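# Extend the motorized drawer fully using four arms

## Task

Make the powered tray slide out of its housing to its farthest open position, so that it stays there on its own without any arm holding it at the end. Arm mounts (metres; heading in degrees counter-clockwise from +x): arm1 at x=-0.78 y=+0.41 z=+0.82 facing -96; arm2 at x=-0.16 y=-0.33 z=+0.81 facing +84; arm3 at x=+0.10 y=+0.36 z=+0.74 facing -94; arm4 at x=+0.65 y=-0.37 z=+0.73 facing +77.

## Robot and tools

SETUP. Four identical i2rt Big YAM arms (arm1, arm2, arm3, arm4), each with six revolute joints, a two-finger gripper and a wrist camera. Two fixed room cameras, cam_high and cam_low, also watch the scene. All positions share one scene frame: origin on the floor, +z up, metres. The hand point is midway between the fingertips; the hand's z axis runs along the fingers and the fingers close along its y axis. Reach is roughly 1.0 m from the joint 1 axis. Foot poses are not printed; use the mount list in the task.

JOINTS (absolute targets, radians except the gripper):
- joint1_rad -2.879..2.879: yaw about the foot, positive counter-clockwise from above; 0 unfolds the arm along its facing direction.
- joint2_rad 0..3.141: shoulder; 0 has the upper arm pointing back and about level, increasing lifts it up then forward.
- joint3_rad 0..3.019: elbow; 0 is fully folded, increasing opens it.
- joint4_rad -1.692..1.57: hand pitch, positive tips the fingers up.
- joint5_rad -1.57..1.57: sideways hand swing, positive toward the arm's right.
- joint6_rad -2.094..2.094: hand roll, positive clockwise when viewed from behind the hand.
- gripper_m 0..0.093: fingertip gap in metres; about 50-62 N per pad at most.
Done tolerances: ±0.045, ±0.14, ±0.09, ±0.055, ±0.03, ±0.035 rad and ±0.003 m. Joints move at different speeds, so the hand can sweep a wide curve between postures.

TOOLS.
execute_actions(actions, cameras): actions is a list holding zero or one action. An action is an object keyed by arm name; each arm gets {"joints": {...}} with any subset of the seven keys above, each an absolute target (not an offset) in the arm's own joint space. All listed motions start at once. Omitted joints or arms may keep pushing toward earlier targets. An empty list only reports state and pictures. cameras picks which images come back (arm1_cam_wrist, arm2_cam_wrist, arm3_cam_wrist, arm4_cam_wrist, cam_high, cam_low or all); null/omitted means all, [] none. Any unknown key, camera name or out-of-range number rejects the whole call with nothing moving. Example: {"actions":[{"arm2":{"joints":{"joint1_rad":0.3,"gripper_m":0.05}}}],"cameras":["cam_high"]}.
wait(seconds): 0 to 10; commands nothing, the scene keeps running, returns state and pictures.
zoom_image(camera, region): enlarges part of that camera's latest full image; region [x0,y0,x1,y1] in pixels, top-left origin, at most 504x504. Images are 896x504.
read_manual(section): returns licence texts only; moves nothing.
finished_scene(scene): ends the current scene by its number after the last command has been held; irreversible, and reports whether the goal held.

READING RESULTS. joint_positions gives each joint's measured value. joint_status tells how each commanded motion ended: reaching target; "off_target" (stopped short, may still push); "contact_stop" or "time_out" (target dropped, joint holds its spot, although a timed-out joint may keep a target up to 0.375, 0.375, 0.113, 0.225, 0.075, 0.3 rad away for joints 1-6 and keep pressing; sending its current reading relieves that). "joint command not followed" with a "cause:" line means a self/inter-arm clearance check blocked that arm's joint targets (the gripper part still runs); blocked joints show "not_followed" and may be retried on later actions until replaced. on_its_own lists things not commanded by this call; "held at" is a held target, not a position. A target very near the current reading may produce no movement. Joint torques are raw drive output with per-arm offset, scale and noise, nonzero even in free air; treat them as rough hints. A "pictures" line gives the order of returned images, and changed camera calibrations are listed. Calibration (K, distortion, T_world_to_cam) was supplied per camera; fixed cameras may be off by a couple of degrees and millimetres, wrist cameras more since their pose comes from joint readings.

HAZARDS. Arms never stop on contact by themselves; they keep pressing and can press hard. Two arms squeezing each other ends the run in failure, and a hard collision may too; the clearance check can be late and ignores fingers, gripper housings and wrist cameras. No state line reports arm-arm contact. Objects touching arms are fine. Sustained effort heats motors: MOTOR HOT appears from 85 °C, and at 100 °C an OVER-TEMPERATURE FAULT drops that whole arm until it cools, with joints tagged "limit_stop_at_motor_heat" (resend targets afterwards). Heat builds even while you think, since the robots hold the last command between replies. A stop reported in a result cancels later motion, wait and finished_scene calls in that same reply. Avoid dropping or slamming things, slipping grips and heavy shoving. Arms act independently; one being blocked does not pause the others. Fewer and quicker motions are better. Before finishing, make sure the tray remains fully out without an arm bracing it.

Each tool is called after ">>>" by a JSON object that holds its "name" and its "arguments", one argument or row to a line.

## Session

I'll start by looking at the scene.

>>> {"name": "execute_actions", "arguments": {
  "actions": []
}}

Scene clock: 0.00 s.
Joint torques (N m, as the arm reports them, + toward a larger angle): no reading
arm1.joint_positions: joint1_rad=-0.729 joint2_rad=+0.432 joint3_rad=+1.547 joint4_rad=-1.301 joint5_rad=+0.023 joint6_rad=+0.718 gripper_m=+0.094
arm1.joint_status: not commanded
arm1.hand: x=-0.8758 y=+0.3410 z=+1.4687 quat_wxyz=(-0.418, -0.771, +0.005, +0.481) (m; scene frame)
arm2.joint_positions: joint1_rad=+0.508 joint2_rad=+0.518 joint3_rad=+1.518 joint4_rad=-1.602 joint5_rad=+0.107 joint6_rad=-0.351 gripper_m=+0.094
arm2.joint_status: not commanded
arm2.hand: x=-0.2039 y=-0.1972 z=+1.3672 quat_wxyz=(-0.357, +0.803, -0.371, -0.301) (m; scene frame)
arm3.joint_positions: joint1_rad=+0.406 joint2_rad=+0.638 joint3_rad=+1.688 joint4_rad=-1.401 joint5_rad=+0.068 joint6_rad=+0.409 gripper_m=+0.094
arm3.joint_status: not commanded
arm3.hand: x=+0.1386 y=+0.1820 z=+1.3937 quat_wxyz=(-0.512, -0.618, -0.543, +0.248) (m; scene frame)
arm4.joint_positions: joint1_rad=+0.133 joint2_rad=+0.626 joint3_rad=+1.685 joint4_rad=-1.289 joint5_rad=-0.271 joint6_rad=-0.324 gripper_m=+0.094
arm4.joint_status: not commanded
arm4.hand: x=+0.6229 y=-0.1856 z=+1.4180 quat_wxyz=(-0.458, +0.662, -0.420, -0.420) (m; scene frame)
pictures: arm1_cam_wrist, arm2_cam_wrist, arm3_cam_wrist, arm4_cam_wrist, cam_high, cam_low
Images, in order (width x height): arm1_cam_wrist 896x504, arm2_cam_wrist 896x504, arm3_cam_wrist 896x504, arm4_cam_wrist 896x504, cam_high 896x504, cam_low 896x504.

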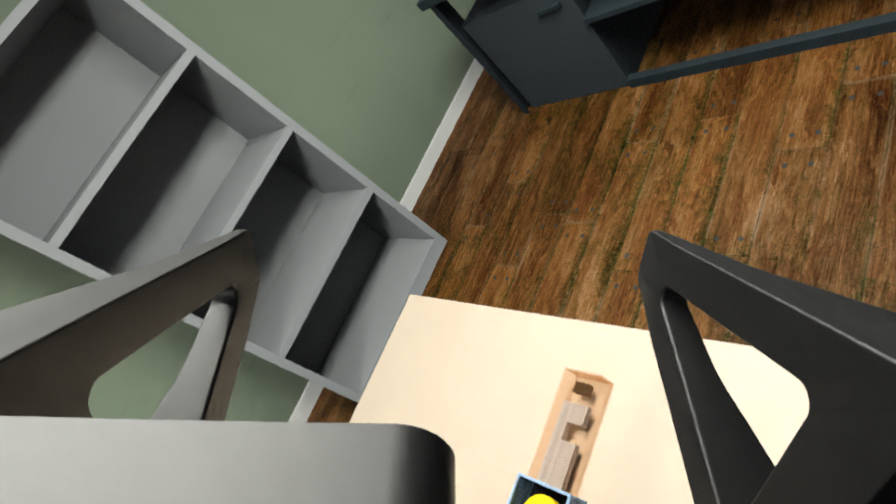

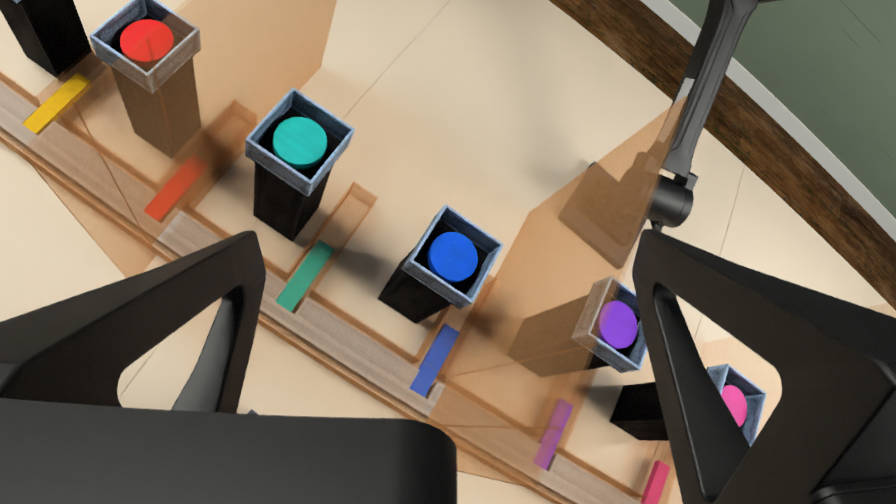

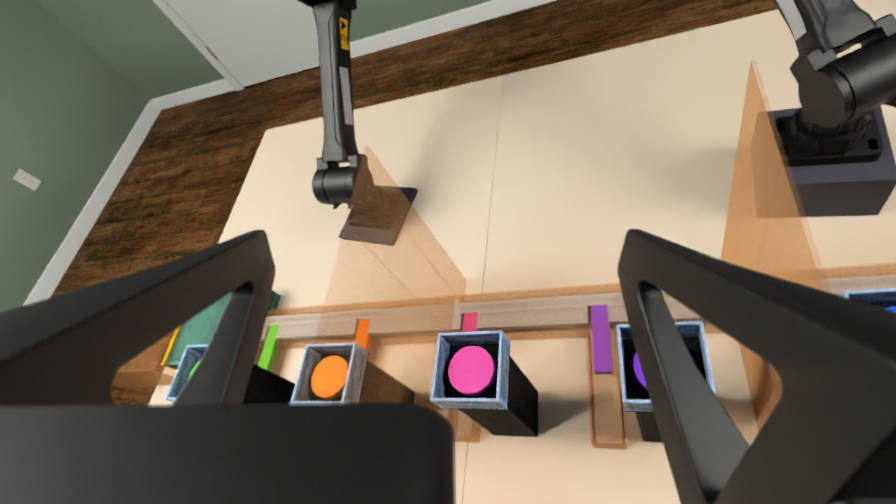

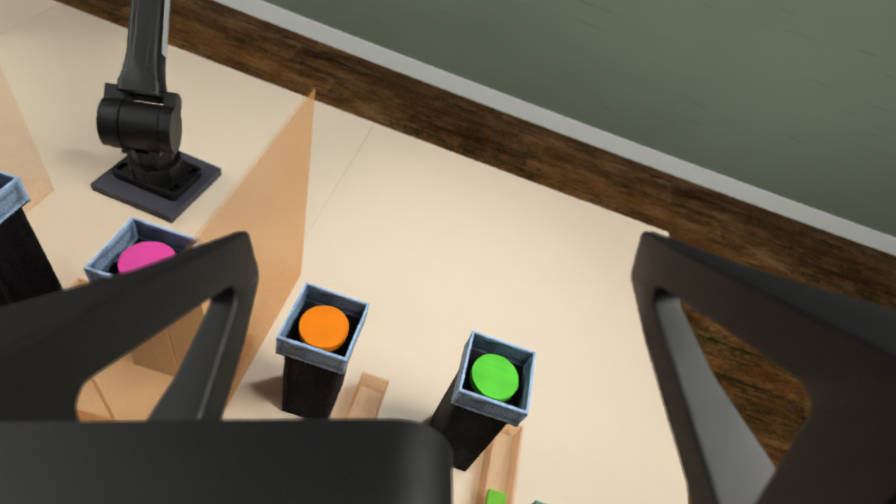

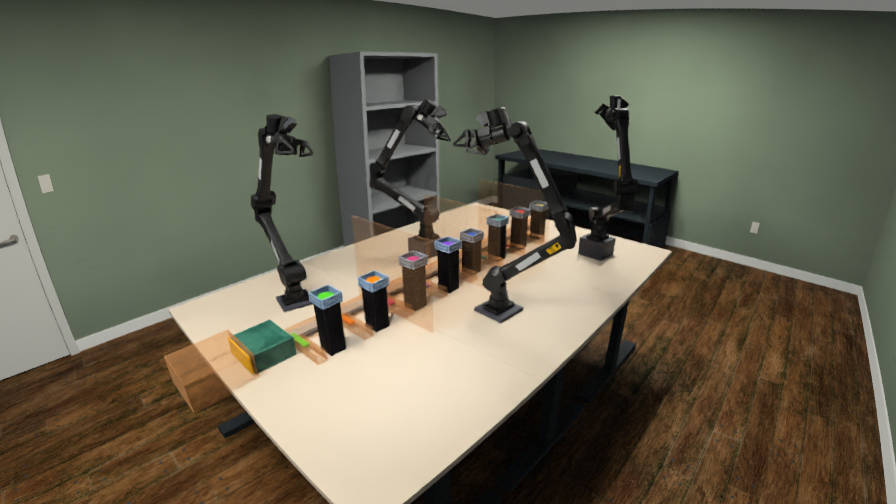

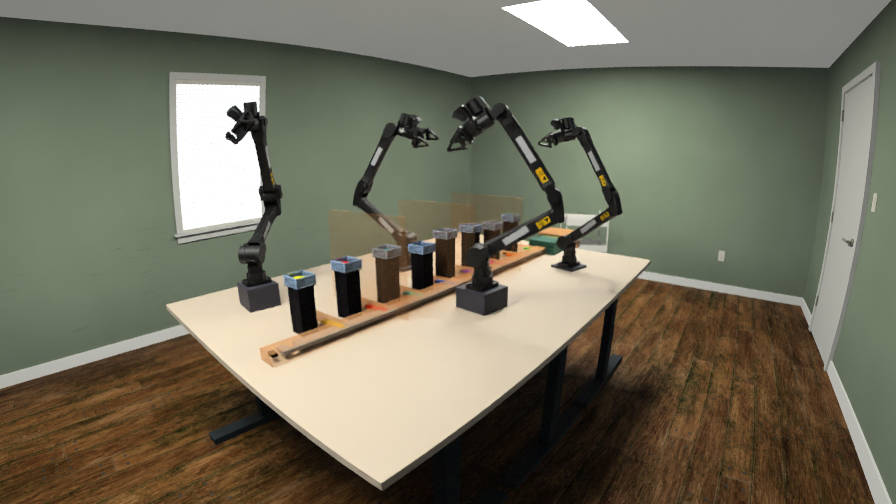

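>>> {"name": "zoom_image", "arguments": {
  "camera": "cam_high",
  "region": [150, 170, 654, 420]
}}

>>> {"name": "zoom_image", "arguments": {
  "camera": "cam_low",
  "region": [230, 180, 660, 380]
}}

Region (150, 170, 654, 420) of cam_high's 896x504 image, scaled by 1.000; it fills the top 250 rows of this view, and the rest is white.

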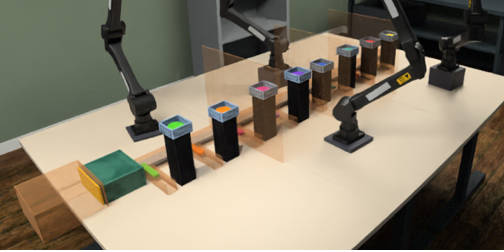

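Region (230, 180, 660, 380) of cam_low's 896x504 image, scaled by 1.172, with more detail than that image has; it fills the top 234 rows of this view, and the rest is white.

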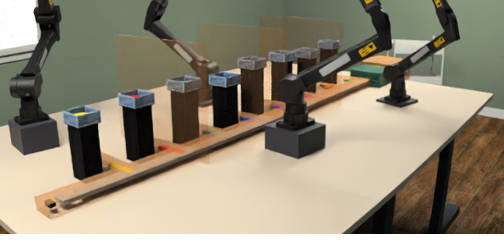

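>>> {"name": "zoom_image", "arguments": {
  "camera": "cam_high",
  "region": [160, 270, 410, 420]
}}

Region (160, 270, 410, 420) of cam_high's 896x504 image, scaled by 2.016, with more detail than that image has; it fills the top 302 rows of this view, and the rest is white.

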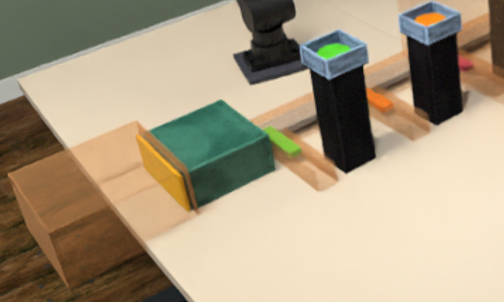

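>>> {"name": "zoom_image", "arguments": {
  "camera": "arm1_cam_wrist",
  "region": [450, 340, 700, 504]
}}

>>> {"name": "zoom_image", "arguments": {
  "camera": "arm2_cam_wrist",
  "region": [0, 0, 504, 420]
}}

Region (450, 340, 700, 504) of arm1_cam_wrist's 896x504 image, scaled by 2.016, with more detail than that image has; it fills the top 331 rows of this view, and the rest is white.

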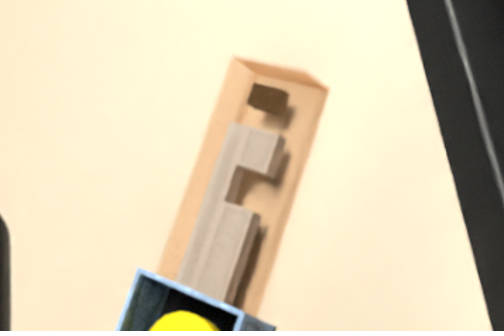

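Region (0, 0, 504, 420) of arm2_cam_wrist's 896x504 image, scaled by 1.000.

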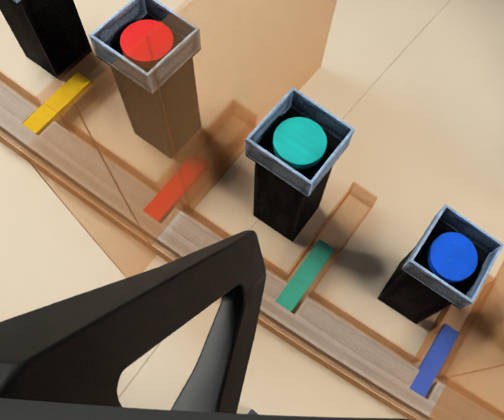

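>>> {"name": "zoom_image", "arguments": {
  "camera": "arm2_cam_wrist",
  "region": [100, 100, 350, 330]
}}

Region (100, 100, 350, 330) of arm2_cam_wrist's 896x504 image, scaled by 2.016, with more detail than that image has; it fills the top 464 rows of this view, and the rest is white.

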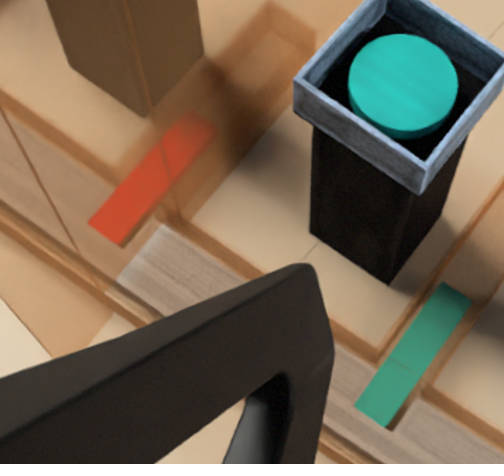

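>>> {"name": "zoom_image", "arguments": {
  "camera": "arm3_cam_wrist",
  "region": [250, 270, 660, 470]
}}

Region (250, 270, 660, 470) of arm3_cam_wrist's 896x504 image, scaled by 1.229, with more detail than that image has; it fills the top 246 rows of this view, and the rest is white.

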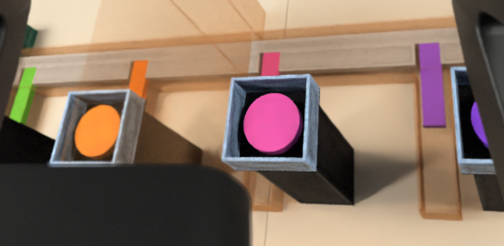

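>>> {"name": "zoom_image", "arguments": {
  "camera": "arm3_cam_wrist",
  "region": [420, 280, 640, 460]
}}

Region (420, 280, 640, 460) of arm3_cam_wrist's 896x504 image, scaled by 2.291, with more detail than that image has; it fills the top 412 rows of this view, and the rest is white.

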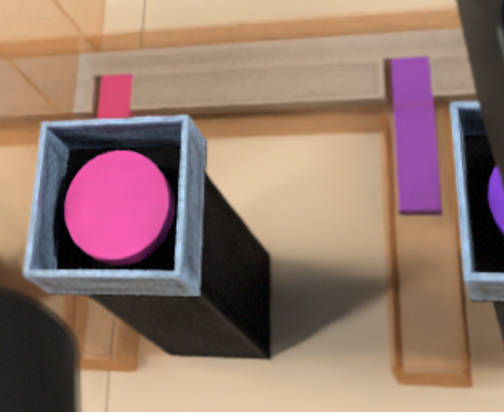

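>>> {"name": "zoom_image", "arguments": {
  "camera": "cam_high",
  "region": [290, 180, 570, 340]
}}

Region (290, 180, 570, 340) of cam_high's 896x504 image, scaled by 1.800, with more detail than that image has; it fills the top 288 rows of this view, and the rest is white.

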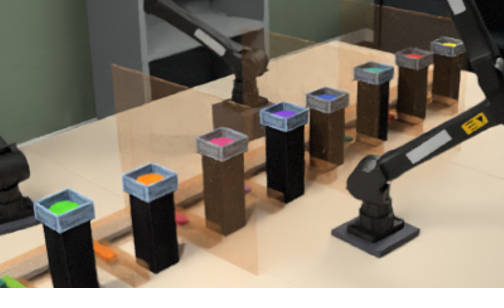

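>>> {"name": "zoom_image", "arguments": {
  "camera": "cam_low",
  "region": [260, 190, 540, 350]
}}

Region (260, 190, 540, 350) of cam_low's 896x504 image, scaled by 1.800, with more detail than that image has; it fills the top 288 rows of this view, and the rest is white.

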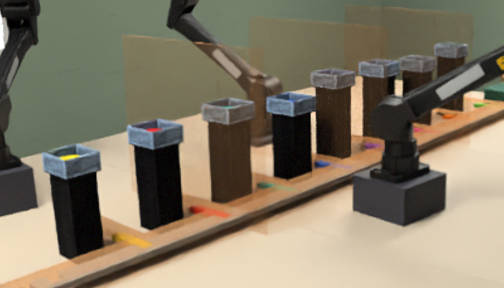

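>>> {"name": "zoom_image", "arguments": {
  "camera": "arm2_cam_wrist",
  "region": [240, 180, 520, 440]
}}

Region (240, 180, 520, 440) of arm2_cam_wrist's 896x504 image, scaled by 1.800, with more detail than that image has; it fills the top 468 rows of this view, and the rest is white.

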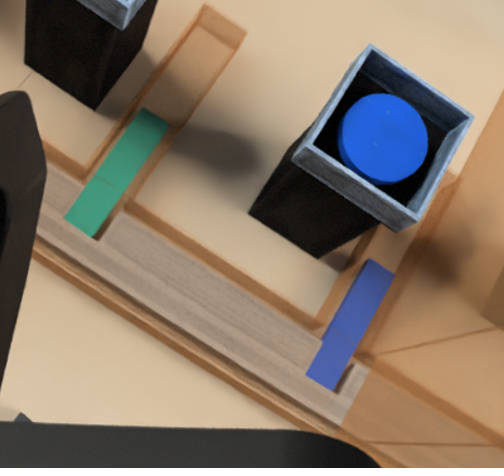

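>>> {"name": "zoom_image", "arguments": {
  "camera": "arm3_cam_wrist",
  "region": [140, 270, 400, 420]
}}

Region (140, 270, 400, 420) of arm3_cam_wrist's 896x504 image, scaled by 1.938, with more detail than that image has; it fills the top 291 rows of this view, and the rest is white.

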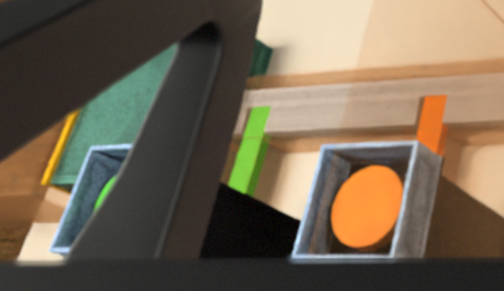

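>>> {"name": "execute_actions", "arguments": {
  "actions": [
    {"arm1": {"joints": {"joint1_rad": 0.662, "joint2_rad": 1.413, "joint3_rad": 1.177, "joint4_rad": -1.335, "joint5_rad": 0.0, "joint6_rad": 0.0, "gripper_m": 0.0}}, "arm2": {"joints": {"joint1_rad": 0.032, "joint2_rad": 1.408, "joint3_rad": 1.198, "joint4_rad": -1.361, "joint5_rad": 0.0, "joint6_rad": 0.0, "gripper_m": 0.0}}, "arm3": {"joints": {"joint1_rad": 0.688, "joint2_rad": 1.268, "joint3_rad": 1.251, "joint4_rad": -1.554, "joint5_rad": 0.0, "joint6_rad": 0.0, "gripper_m": 0.0}}, "arm4": {"joints": {"joint1_rad": 0.019, "joint2_rad": 1.513, "joint3_rad": 1.522, "joint4_rad": -1.58, "joint5_rad": 0.0, "joint6_rad": 0.0, "gripper_m": 0.0}}}
  ]
}}

Scene clock: 7.90 s.
Joint torques (N m, as the arm reports them, + toward a larger angle): arm1=[ 0.15 -8.33  8.26  0.51  0.01 -0.16] | arm2=[ -0.51 -11.47  10.85   0.71  -0.09   0.2 ] | arm3=[ -0.48 -11.05  13.31  -0.01  -0.16  -0.21] | arm4=[  0.15 -14.    10.32  -0.45   0.03   0.09]
arm1.joint_positions: joint1_rad=+0.666 joint2_rad=+1.405 joint3_rad=+1.163 joint4_rad=-1.326 joint5_rad=+0.001 joint6_rad=+0.009 gripper_m=+0.001
arm1.joint_status: all done
arm1.hand: x=-0.5737 y=+0.0755 z=+1.0013 quat_wxyz=(-0.004, -0.490, -0.872, +0.001) (m; scene frame)
arm2.joint_positions: joint1_rad=+0.037 joint2_rad=+1.386 joint3_rad=+1.185 joint4_rad=-1.370 joint5_rad=+0.001 joint6_rad=-0.009 gripper_m=+0.000
arm2.joint_status: all done
arm2.hand: x=-0.1381 y=+0.0648 z=+1.0018 quat_wxyz=(-0.004, +0.686, -0.727, +0.003) (m; scene frame)
arm3.joint_positions: joint1_rad=+0.680 joint2_rad=+1.268 joint3_rad=+1.218 joint4_rad=-1.542 joint5_rad=+0.002 joint6_rad=+0.011 gripper_m=+0.001
arm3.joint_status: all done
arm3.hand: x=+0.2952 y=+0.0736 z=+0.9838 quat_wxyz=(+0.009, -0.466, -0.885, -0.013) (m; scene frame)
arm4.joint_positions: joint1_rad=+0.024 joint2_rad=+1.521 joint3_rad=+1.511 joint4_rad=-1.569 joint5_rad=-0.002 joint6_rad=-0.013 gripper_m=+0.000
arm4.joint_status: all done
arm4.hand: x=+0.7460 y=+0.0726 z=+0.9931 quat_wxyz=(+0.005, +0.634, -0.773, +0.006) (m; scene frame)
pictures: arm1_cam_wrist, arm2_cam_wrist, arm3_cam_wrist, arm4_cam_wrist, cam_high, cam_low
camera_calibration (this result's frames):
arm1_cam_wrist: T_world_to_cam=[[-0.853847, -0.520355, -0.013278, -0.438436], [-0.429027, 0.689084, 0.584036, -0.878867], [-0.294757, 0.504374, -0.811619, 0.72639], [0, 0, 0, 1]] pos_world=[-0.537307, 0.0110983, 1.09702]
arm2_cam_wrist: T_world_to_cam=[[0.998477, -0.0502288, 0.0228114, 0.116308], [-0.0540069, -0.805693, 0.589866, -0.541912], [-0.0112492, -0.590199, -0.807179, 0.972986], [0, 0, 0, 1]] pos_world=[-0.134453, 0.143483, 1.10238]
arm3_cam_wrist: T_world_to_cam=[[-0.825967, -0.563443, -0.0176073, 0.299377], [-0.454544, 0.647205, 0.611977, -0.514387], [-0.333419, 0.513476, -0.79068, 0.966307], [0, 0, 0, 1]] pos_world=[0.335649, 0.00542028, 1.0841]
arm4_cam_wrist: T_world_to_cam=[[0.981145, -0.192835, 0.0130048, -0.732776], [-0.161449, -0.780744, 0.603634, -0.416571], [-0.106248, -0.594352, -0.797156, 1.03858], [0, 0, 0, 1]] pos_world=[0.762052, 0.150742, 1.0889]
Images, in order (width x height): arm1_cam_wrist 896x504, arm2_cam_wrist 896x504, arm3_cam_wrist 896x504, arm4_cam_wrist 896x504, cam_high 896x504, cam_low 896x504.

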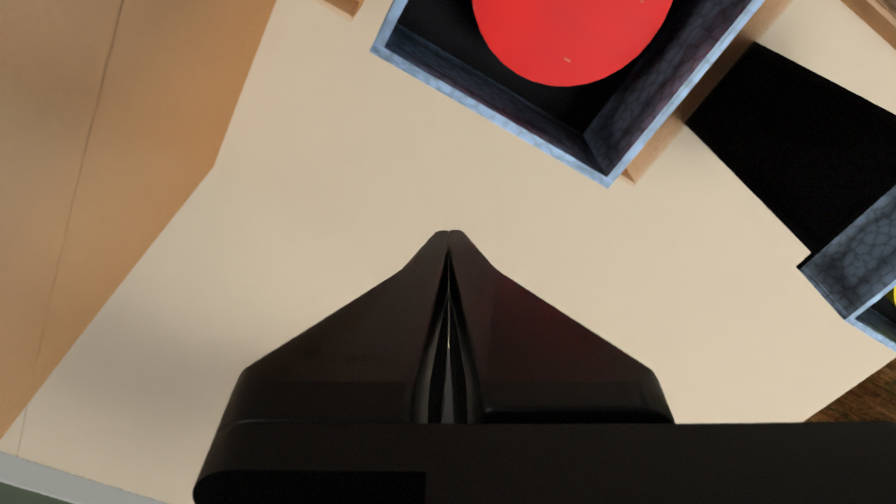

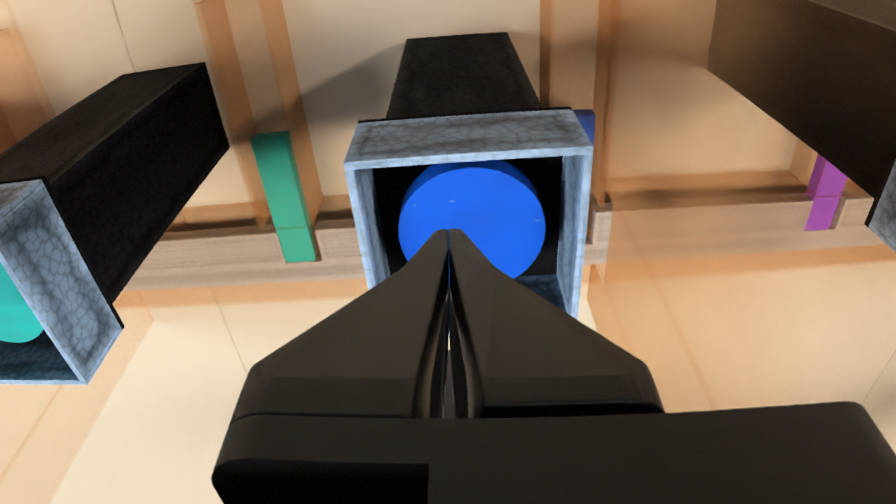

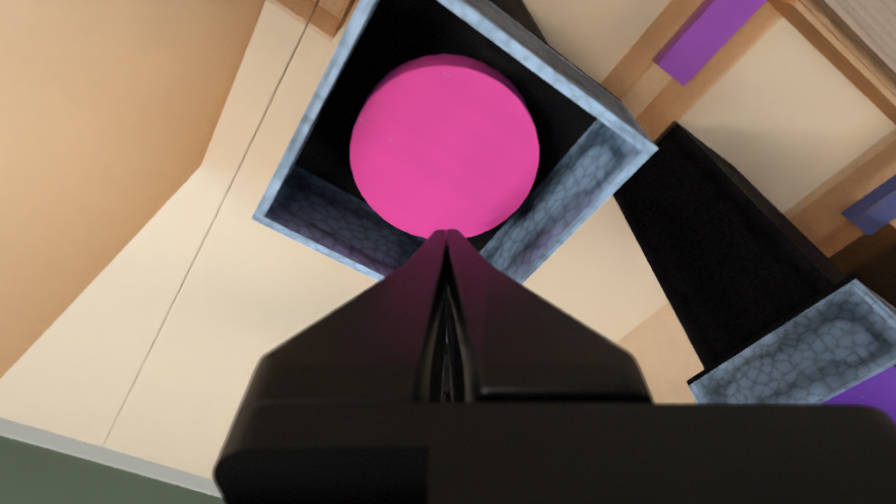

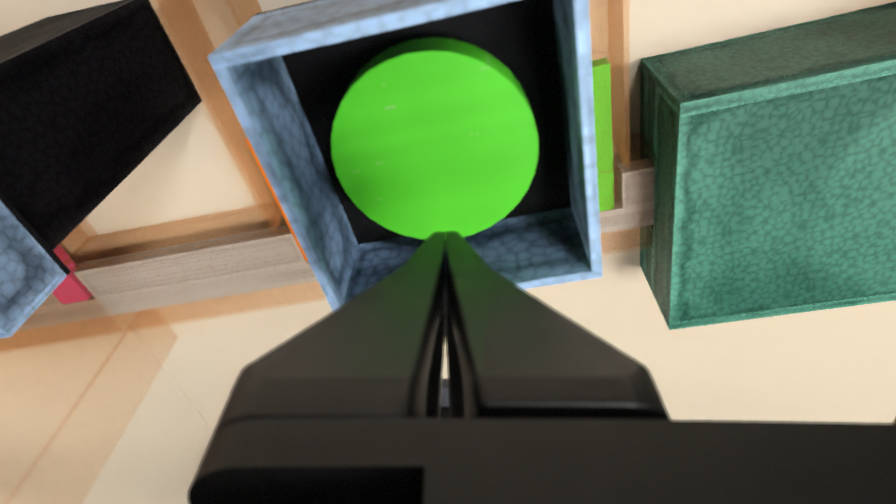

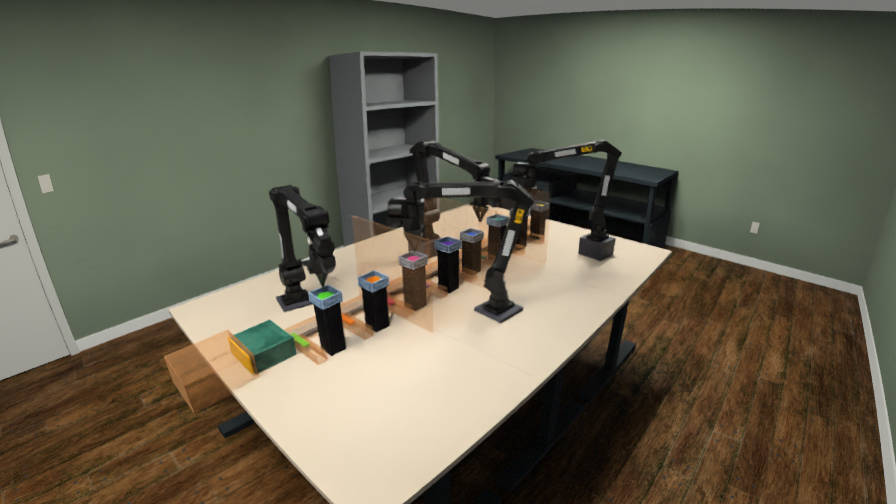

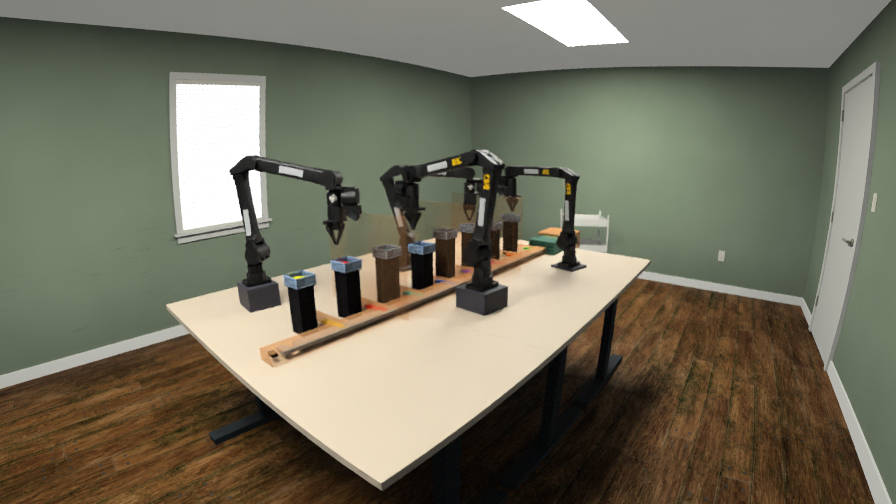

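>>> {"name": "zoom_image", "arguments": {
  "camera": "arm2_cam_wrist",
  "region": [300, 0, 640, 300]
}}

Region (300, 0, 640, 300) of arm2_cam_wrist's 896x504 image, scaled by 1.482, with more detail than that image has; it fills the top 445 rows of this view, and the rest is white.

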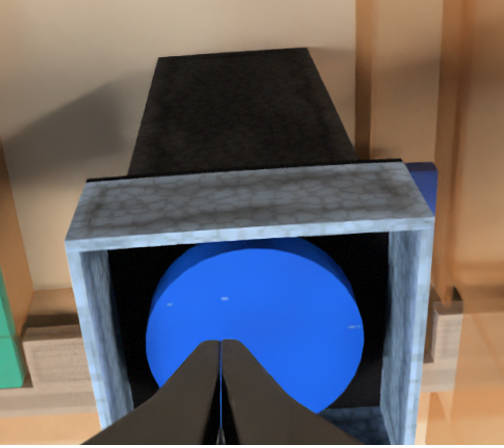

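>>> {"name": "zoom_image", "arguments": {
  "camera": "arm4_cam_wrist",
  "region": [200, 0, 700, 320]
}}

Region (200, 0, 700, 320) of arm4_cam_wrist's 896x504 image, scaled by 1.008, with more detail than that image has; it fills the top 323 rows of this view, and the rest is white.

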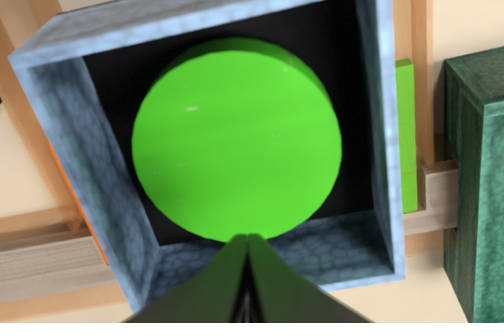

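>>> {"name": "zoom_image", "arguments": {
  "camera": "cam_low",
  "region": [250, 150, 600, 370]
}}

Region (250, 150, 600, 370) of cam_low's 896x504 image, scaled by 1.440, with more detail than that image has; it fills the top 317 rows of this view, and the rest is white.

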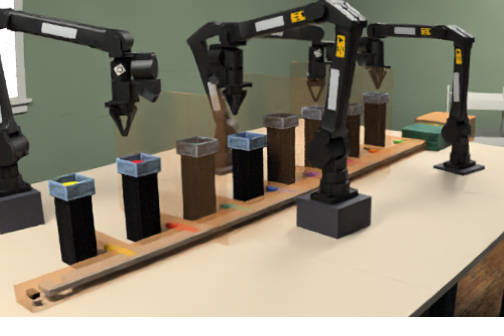

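>>> {"name": "zoom_image", "arguments": {
  "camera": "cam_high",
  "region": [380, 170, 580, 300]
}}

Region (380, 170, 580, 300) of cam_high's 896x504 image, scaled by 2.520, with more detail than that image has; it fills the top 328 rows of this view, and the rest is white.

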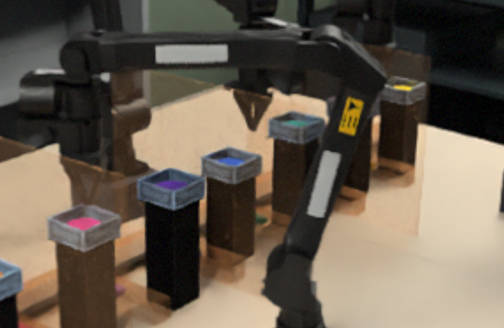

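>>> {"name": "zoom_image", "arguments": {
  "camera": "arm1_cam_wrist",
  "region": [340, 0, 844, 250]
}}

Region (340, 0, 844, 250) of arm1_cam_wrist's 896x504 image, scaled by 1.000; it fills the top 250 rows of this view, and the rest is white.

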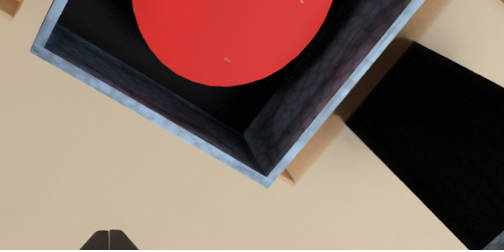

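>>> {"name": "zoom_image", "arguments": {
  "camera": "cam_low",
  "region": [270, 200, 530, 350]
}}

Region (270, 200, 530, 350) of cam_low's 896x504 image, scaled by 1.938, with more detail than that image has; it fills the top 291 rows of this view, and the rest is white.

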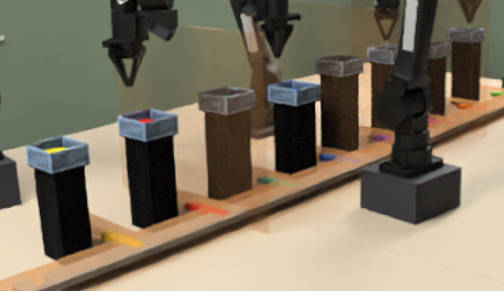

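>>> {"name": "execute_actions", "arguments": {
  "actions": [
    {"arm1": {"joints": {"joint1_rad": 0.553, "joint2_rad": 1.534, "joint3_rad": 1.213, "joint4_rad": -1.25}}, "arm2": {"joints": {"joint1_rad": 0.011, "joint2_rad": 1.274, "joint3_rad": 0.936, "joint4_rad": -1.233}}, "arm4": {"joints": {"joint1_rad": 0.019, "joint2_rad": 1.541, "joint3_rad": 1.303, "joint4_rad": -1.333}}}
  ]
}}

Scene clock: 17.60 s.
Joint torques (N m, as the arm reports them, + toward a larger angle): arm1=[  1.09 -10.64   9.62   1.08   0.01  -0.15] | arm2=[ -1.23 -10.93   9.68   1.07  -0.09   0.18] | arm3=[ -0.53 -11.33  13.32  -0.02  -0.18  -0.22] | arm4=[ 0.12 -7.41  5.16  1.4   0.03  0.08]
arm1.joint_positions: joint1_rad=+0.547 joint2_rad=+1.544 joint3_rad=+1.170 joint4_rad=-1.259 joint5_rad=+0.001 joint6_rad=+0.008 gripper_m=+0.001
arm1.joint_status: all done
arm1.hand: x=-0.6060 y=+0.0328 z=+0.9494 quat_wxyz=(+0.023, -0.541, -0.841, -0.016) (m; scene frame)
arm2.joint_positions: joint1_rad=+0.024 joint2_rad=+1.272 joint3_rad=+0.933 joint4_rad=-1.247 joint5_rad=+0.001 joint6_rad=-0.009 gripper_m=+0.000
arm2.joint_status: all done
arm2.hand: x=-0.1376 y=+0.0029 z=+0.9478 quat_wxyz=(+0.002, +0.682, -0.731, +0.008) (m; scene frame)
arm3.joint_positions: joint1_rad=+0.680 joint2_rad=+1.268 joint3_rad=+1.218 joint4_rad=-1.542 joint5_rad=+0.002 joint6_rad=+0.011 gripper_m=+0.001
arm3.joint_status: not commanded
arm3.hand: x=+0.2952 y=+0.0736 z=+0.9838 quat_wxyz=(+0.009, -0.466, -0.885, -0.013) (m; scene frame)
arm4.joint_positions: joint1_rad=+0.024 joint2_rad=+1.486 joint3_rad=+1.354 joint4_rad=-1.370 joint5_rad=-0.002 joint6_rad=-0.012 gripper_m=+0.000
arm4.joint_status: all done
arm4.hand: x=+0.7466 y=+0.0742 z=+0.9483 quat_wxyz=(-0.025, +0.634, -0.773, -0.018) (m; scene frame)
pictures: arm1_cam_wrist, arm2_cam_wrist, arm3_cam_wrist, arm4_cam_wrist, cam_high, cam_low
camera_calibration (this result's frames):
arm1_cam_wrist: T_world_to_cam=[[-0.909679, -0.415091, -0.0135335, -0.525939], [-0.328326, 0.698811, 0.635504, -0.821055], [-0.254335, 0.582548, -0.771979, 0.680626], [0, 0, 0, 1]] pos_world=[-0.574902, -0.0410469, 1.04009]
arm2_cam_wrist: T_world_to_cam=[[0.99781, -0.0621973, 0.0225174, 0.114227], [-0.0631868, -0.795508, 0.602639, -0.573334], [-0.0195697, -0.602742, -0.797696, 0.88279], [0, 0, 0, 1]] pos_world=[-0.132929, 0.0831071, 1.04714]
arm3_cam_wrist: T_world_to_cam=[[-0.825967, -0.563443, -0.0176073, 0.299377], [-0.454544, 0.647205, 0.611977, -0.514387], [-0.333419, 0.513476, -0.79068, 0.966307], [0, 0, 0, 1]] pos_world=[0.335649, 0.00542028, 1.0841]
arm4_cam_wrist: T_world_to_cam=[[0.980855, -0.194224, 0.0141287, -0.733188], [-0.170807, -0.823212, 0.54143, -0.319049], [-0.0935278, -0.533478, -0.840627, 1.03114], [0, 0, 0, 1]] pos_world=[0.761096, 0.145043, 1.04991]
Images, in order (width x height): arm1_cam_wrist 896x504, arm2_cam_wrist 896x504, arm3_cam_wrist 896x504, arm4_cam_wrist 896x504, cam_high 896x504, cam_low 896x504.

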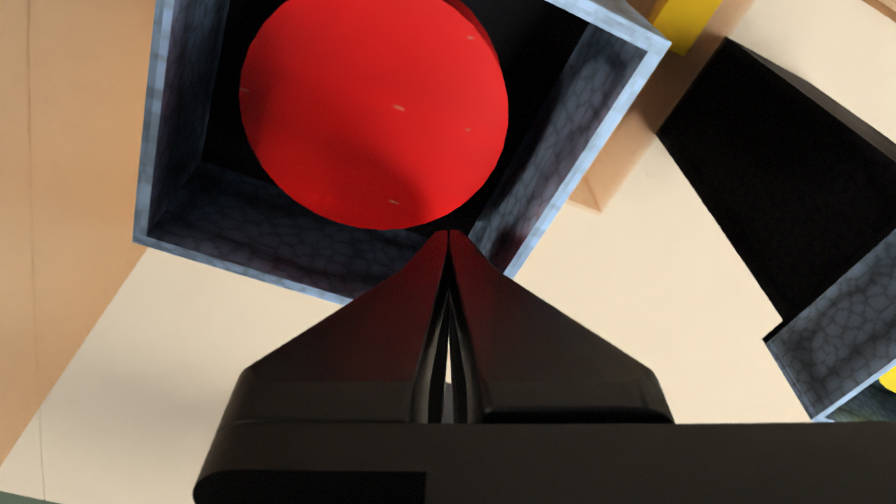

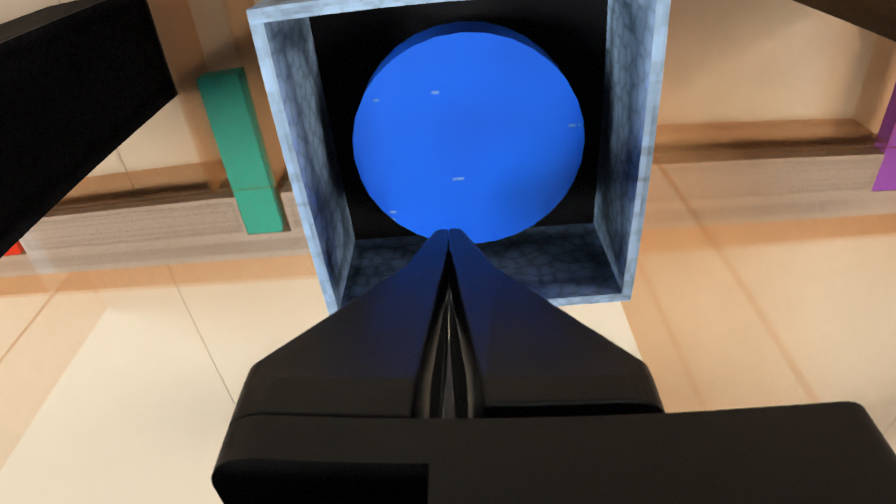

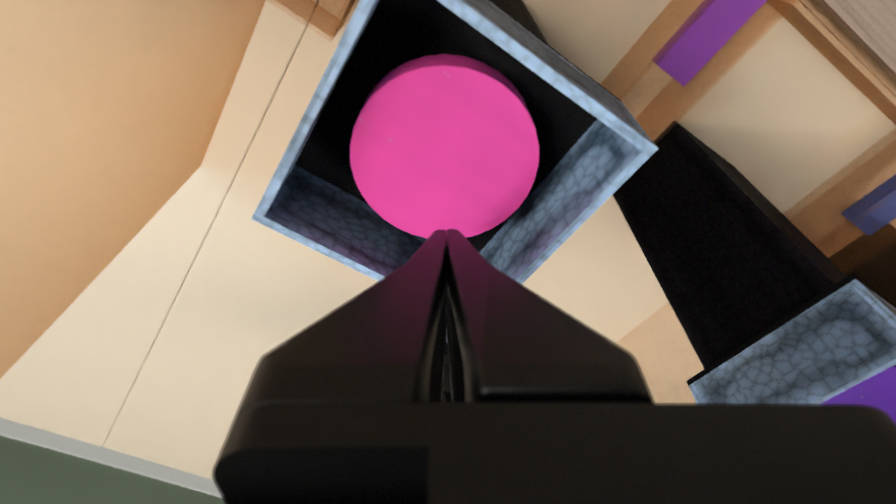

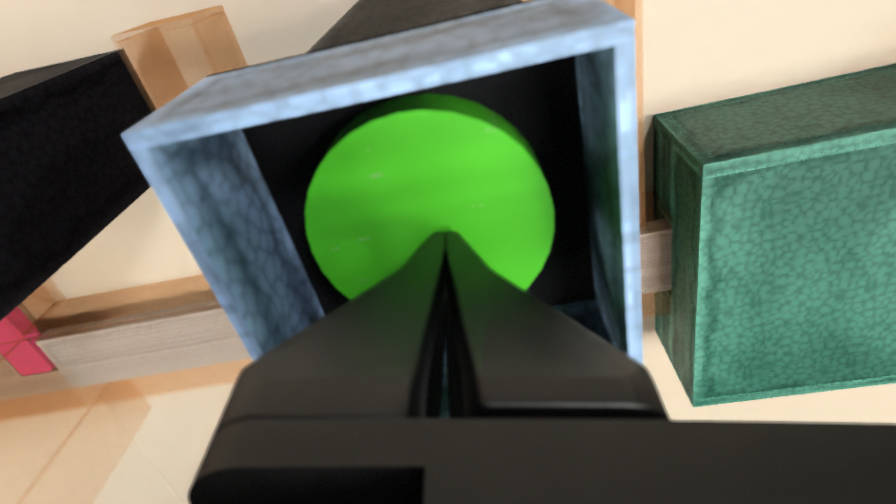

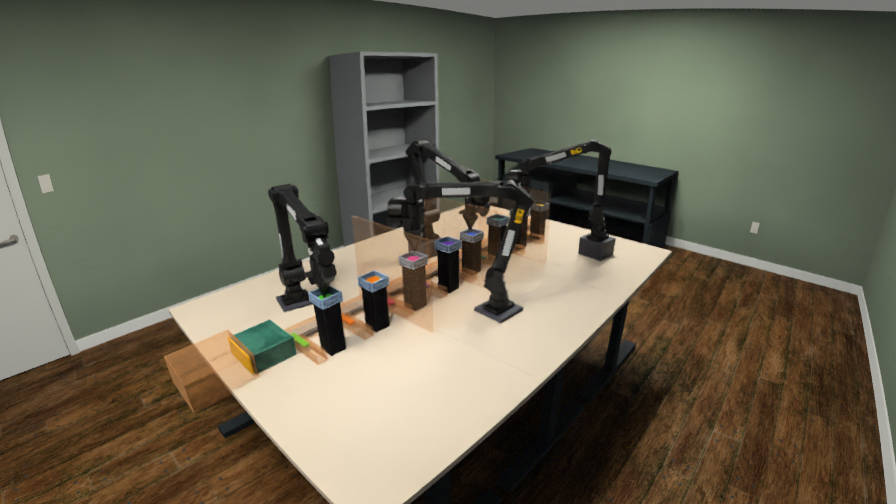

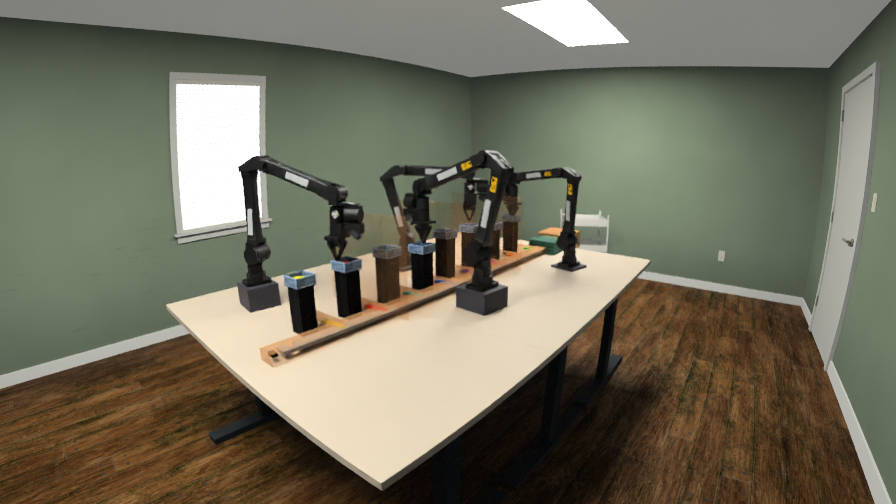

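>>> {"name": "zoom_image", "arguments": {
  "camera": "cam_high",
  "region": [160, 250, 410, 400]
}}

Region (160, 250, 410, 400) of cam_high's 896x504 image, scaled by 2.016, with more detail than that image has; it fills the top 302 rows of this view, and the rest is white.

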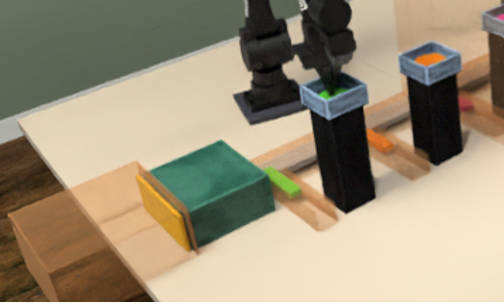

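>>> {"name": "execute_actions", "arguments": {
  "actions": [],
  "cameras": ["cam_high", "arm4_cam_wrist"]
}}

Scene clock: 19.10 s.
Joint torques (N m, as the arm reports them, + toward a larger angle): arm1=[  1.13 -10.67   9.62   1.11   0.02  -0.16] | arm2=[ -1.57 -10.53   9.74   0.94  -0.11   0.18] | arm3=[ -0.42 -11.31  13.29  -0.02  -0.17  -0.22] | arm4=[ 0.15 -7.42  5.17  1.4   0.03  0.08]
arm1.joint_positions: joint1_rad=+0.547 joint2_rad=+1.544 joint3_rad=+1.170 joint4_rad=-1.259 joint5_rad=+0.001 joint6_rad=+0.008 gripper_m=+0.001
arm1.joint_status: all done
arm1.hand: x=-0.6060 y=+0.0328 z=+0.9494 quat_wxyz=(+0.023, -0.541, -0.841, -0.016) (m; scene frame)
arm2.joint_positions: joint1_rad=+0.024 joint2_rad=+1.272 joint3_rad=+0.933 joint4_rad=-1.247 joint5_rad=+0.001 joint6_rad=-0.009 gripper_m=+0.000
arm2.joint_status: all done
arm2.hand: x=-0.1376 y=+0.0029 z=+0.9478 quat_wxyz=(+0.002, +0.682, -0.731, +0.008) (m; scene frame)
arm3.joint_positions: joint1_rad=+0.680 joint2_rad=+1.268 joint3_rad=+1.218 joint4_rad=-1.542 joint5_rad=+0.002 joint6_rad=+0.011 gripper_m=+0.001
arm3.joint_status: not commanded
arm3.hand: x=+0.2952 y=+0.0736 z=+0.9838 quat_wxyz=(+0.009, -0.466, -0.885, -0.013) (m; scene frame)
arm4.joint_positions: joint1_rad=+0.024 joint2_rad=+1.486 joint3_rad=+1.354 joint4_rad=-1.370 joint5_rad=-0.002 joint6_rad=-0.012 gripper_m=+0.000
arm4.joint_status: all done
arm4.hand: x=+0.7466 y=+0.0742 z=+0.9483 quat_wxyz=(-0.025, +0.634, -0.773, -0.018) (m; scene frame)
pictures: arm4_cam_wrist, cam_high
camera_calibration (this result's frames):
arm4_cam_wrist: T_world_to_cam=[[0.980855, -0.194224, 0.0141287, -0.733188], [-0.170807, -0.823212, 0.54143, -0.319049], [-0.0935278, -0.533478, -0.840627, 1.03114], [0, 0, 0, 1]] pos_world=[0.761096, 0.145043, 1.04991]
Images, in order (width x height): arm4_cam_wrist 896x504, cam_high 896x504.

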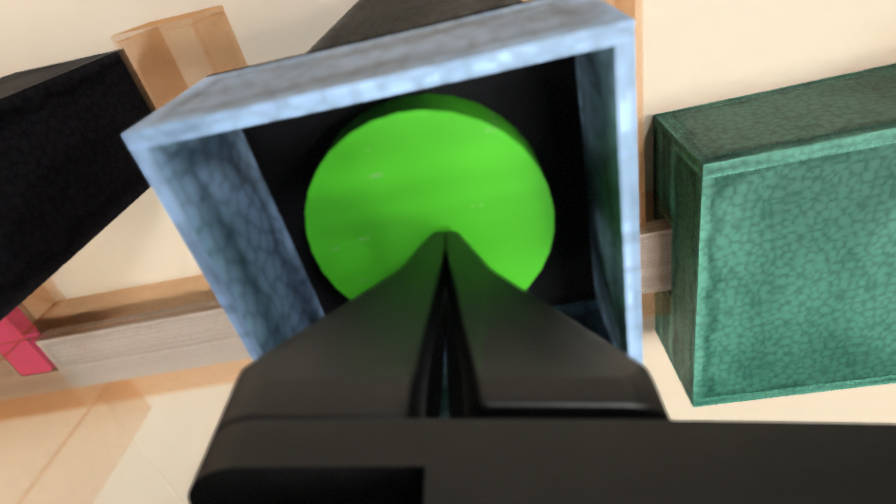

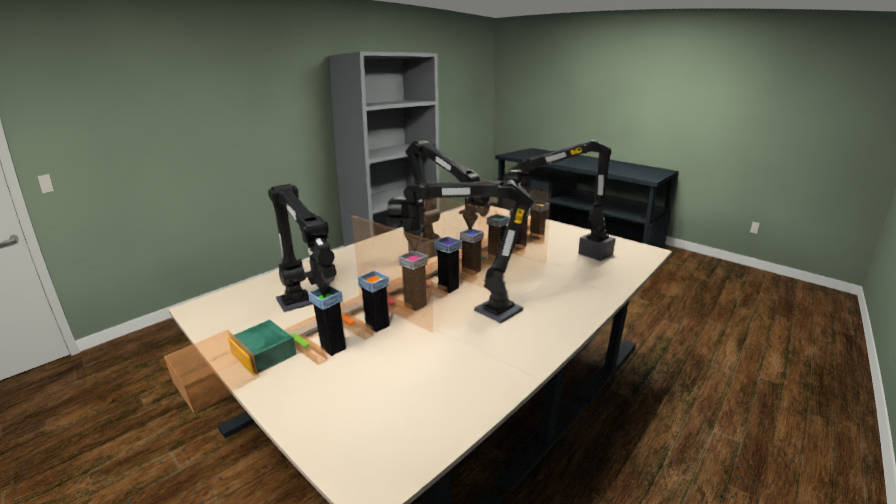

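>>> {"name": "zoom_image", "arguments": {
  "camera": "arm4_cam_wrist",
  "region": [200, 60, 700, 380]
}}

Region (200, 60, 700, 380) of arm4_cam_wrist's 896x504 image, scaled by 1.008, with more detail than that image has; it fills the top 323 rows of this view, and the rest is white.

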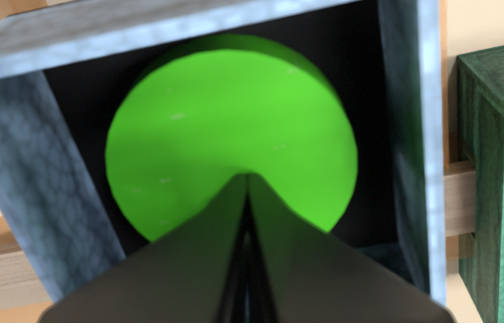

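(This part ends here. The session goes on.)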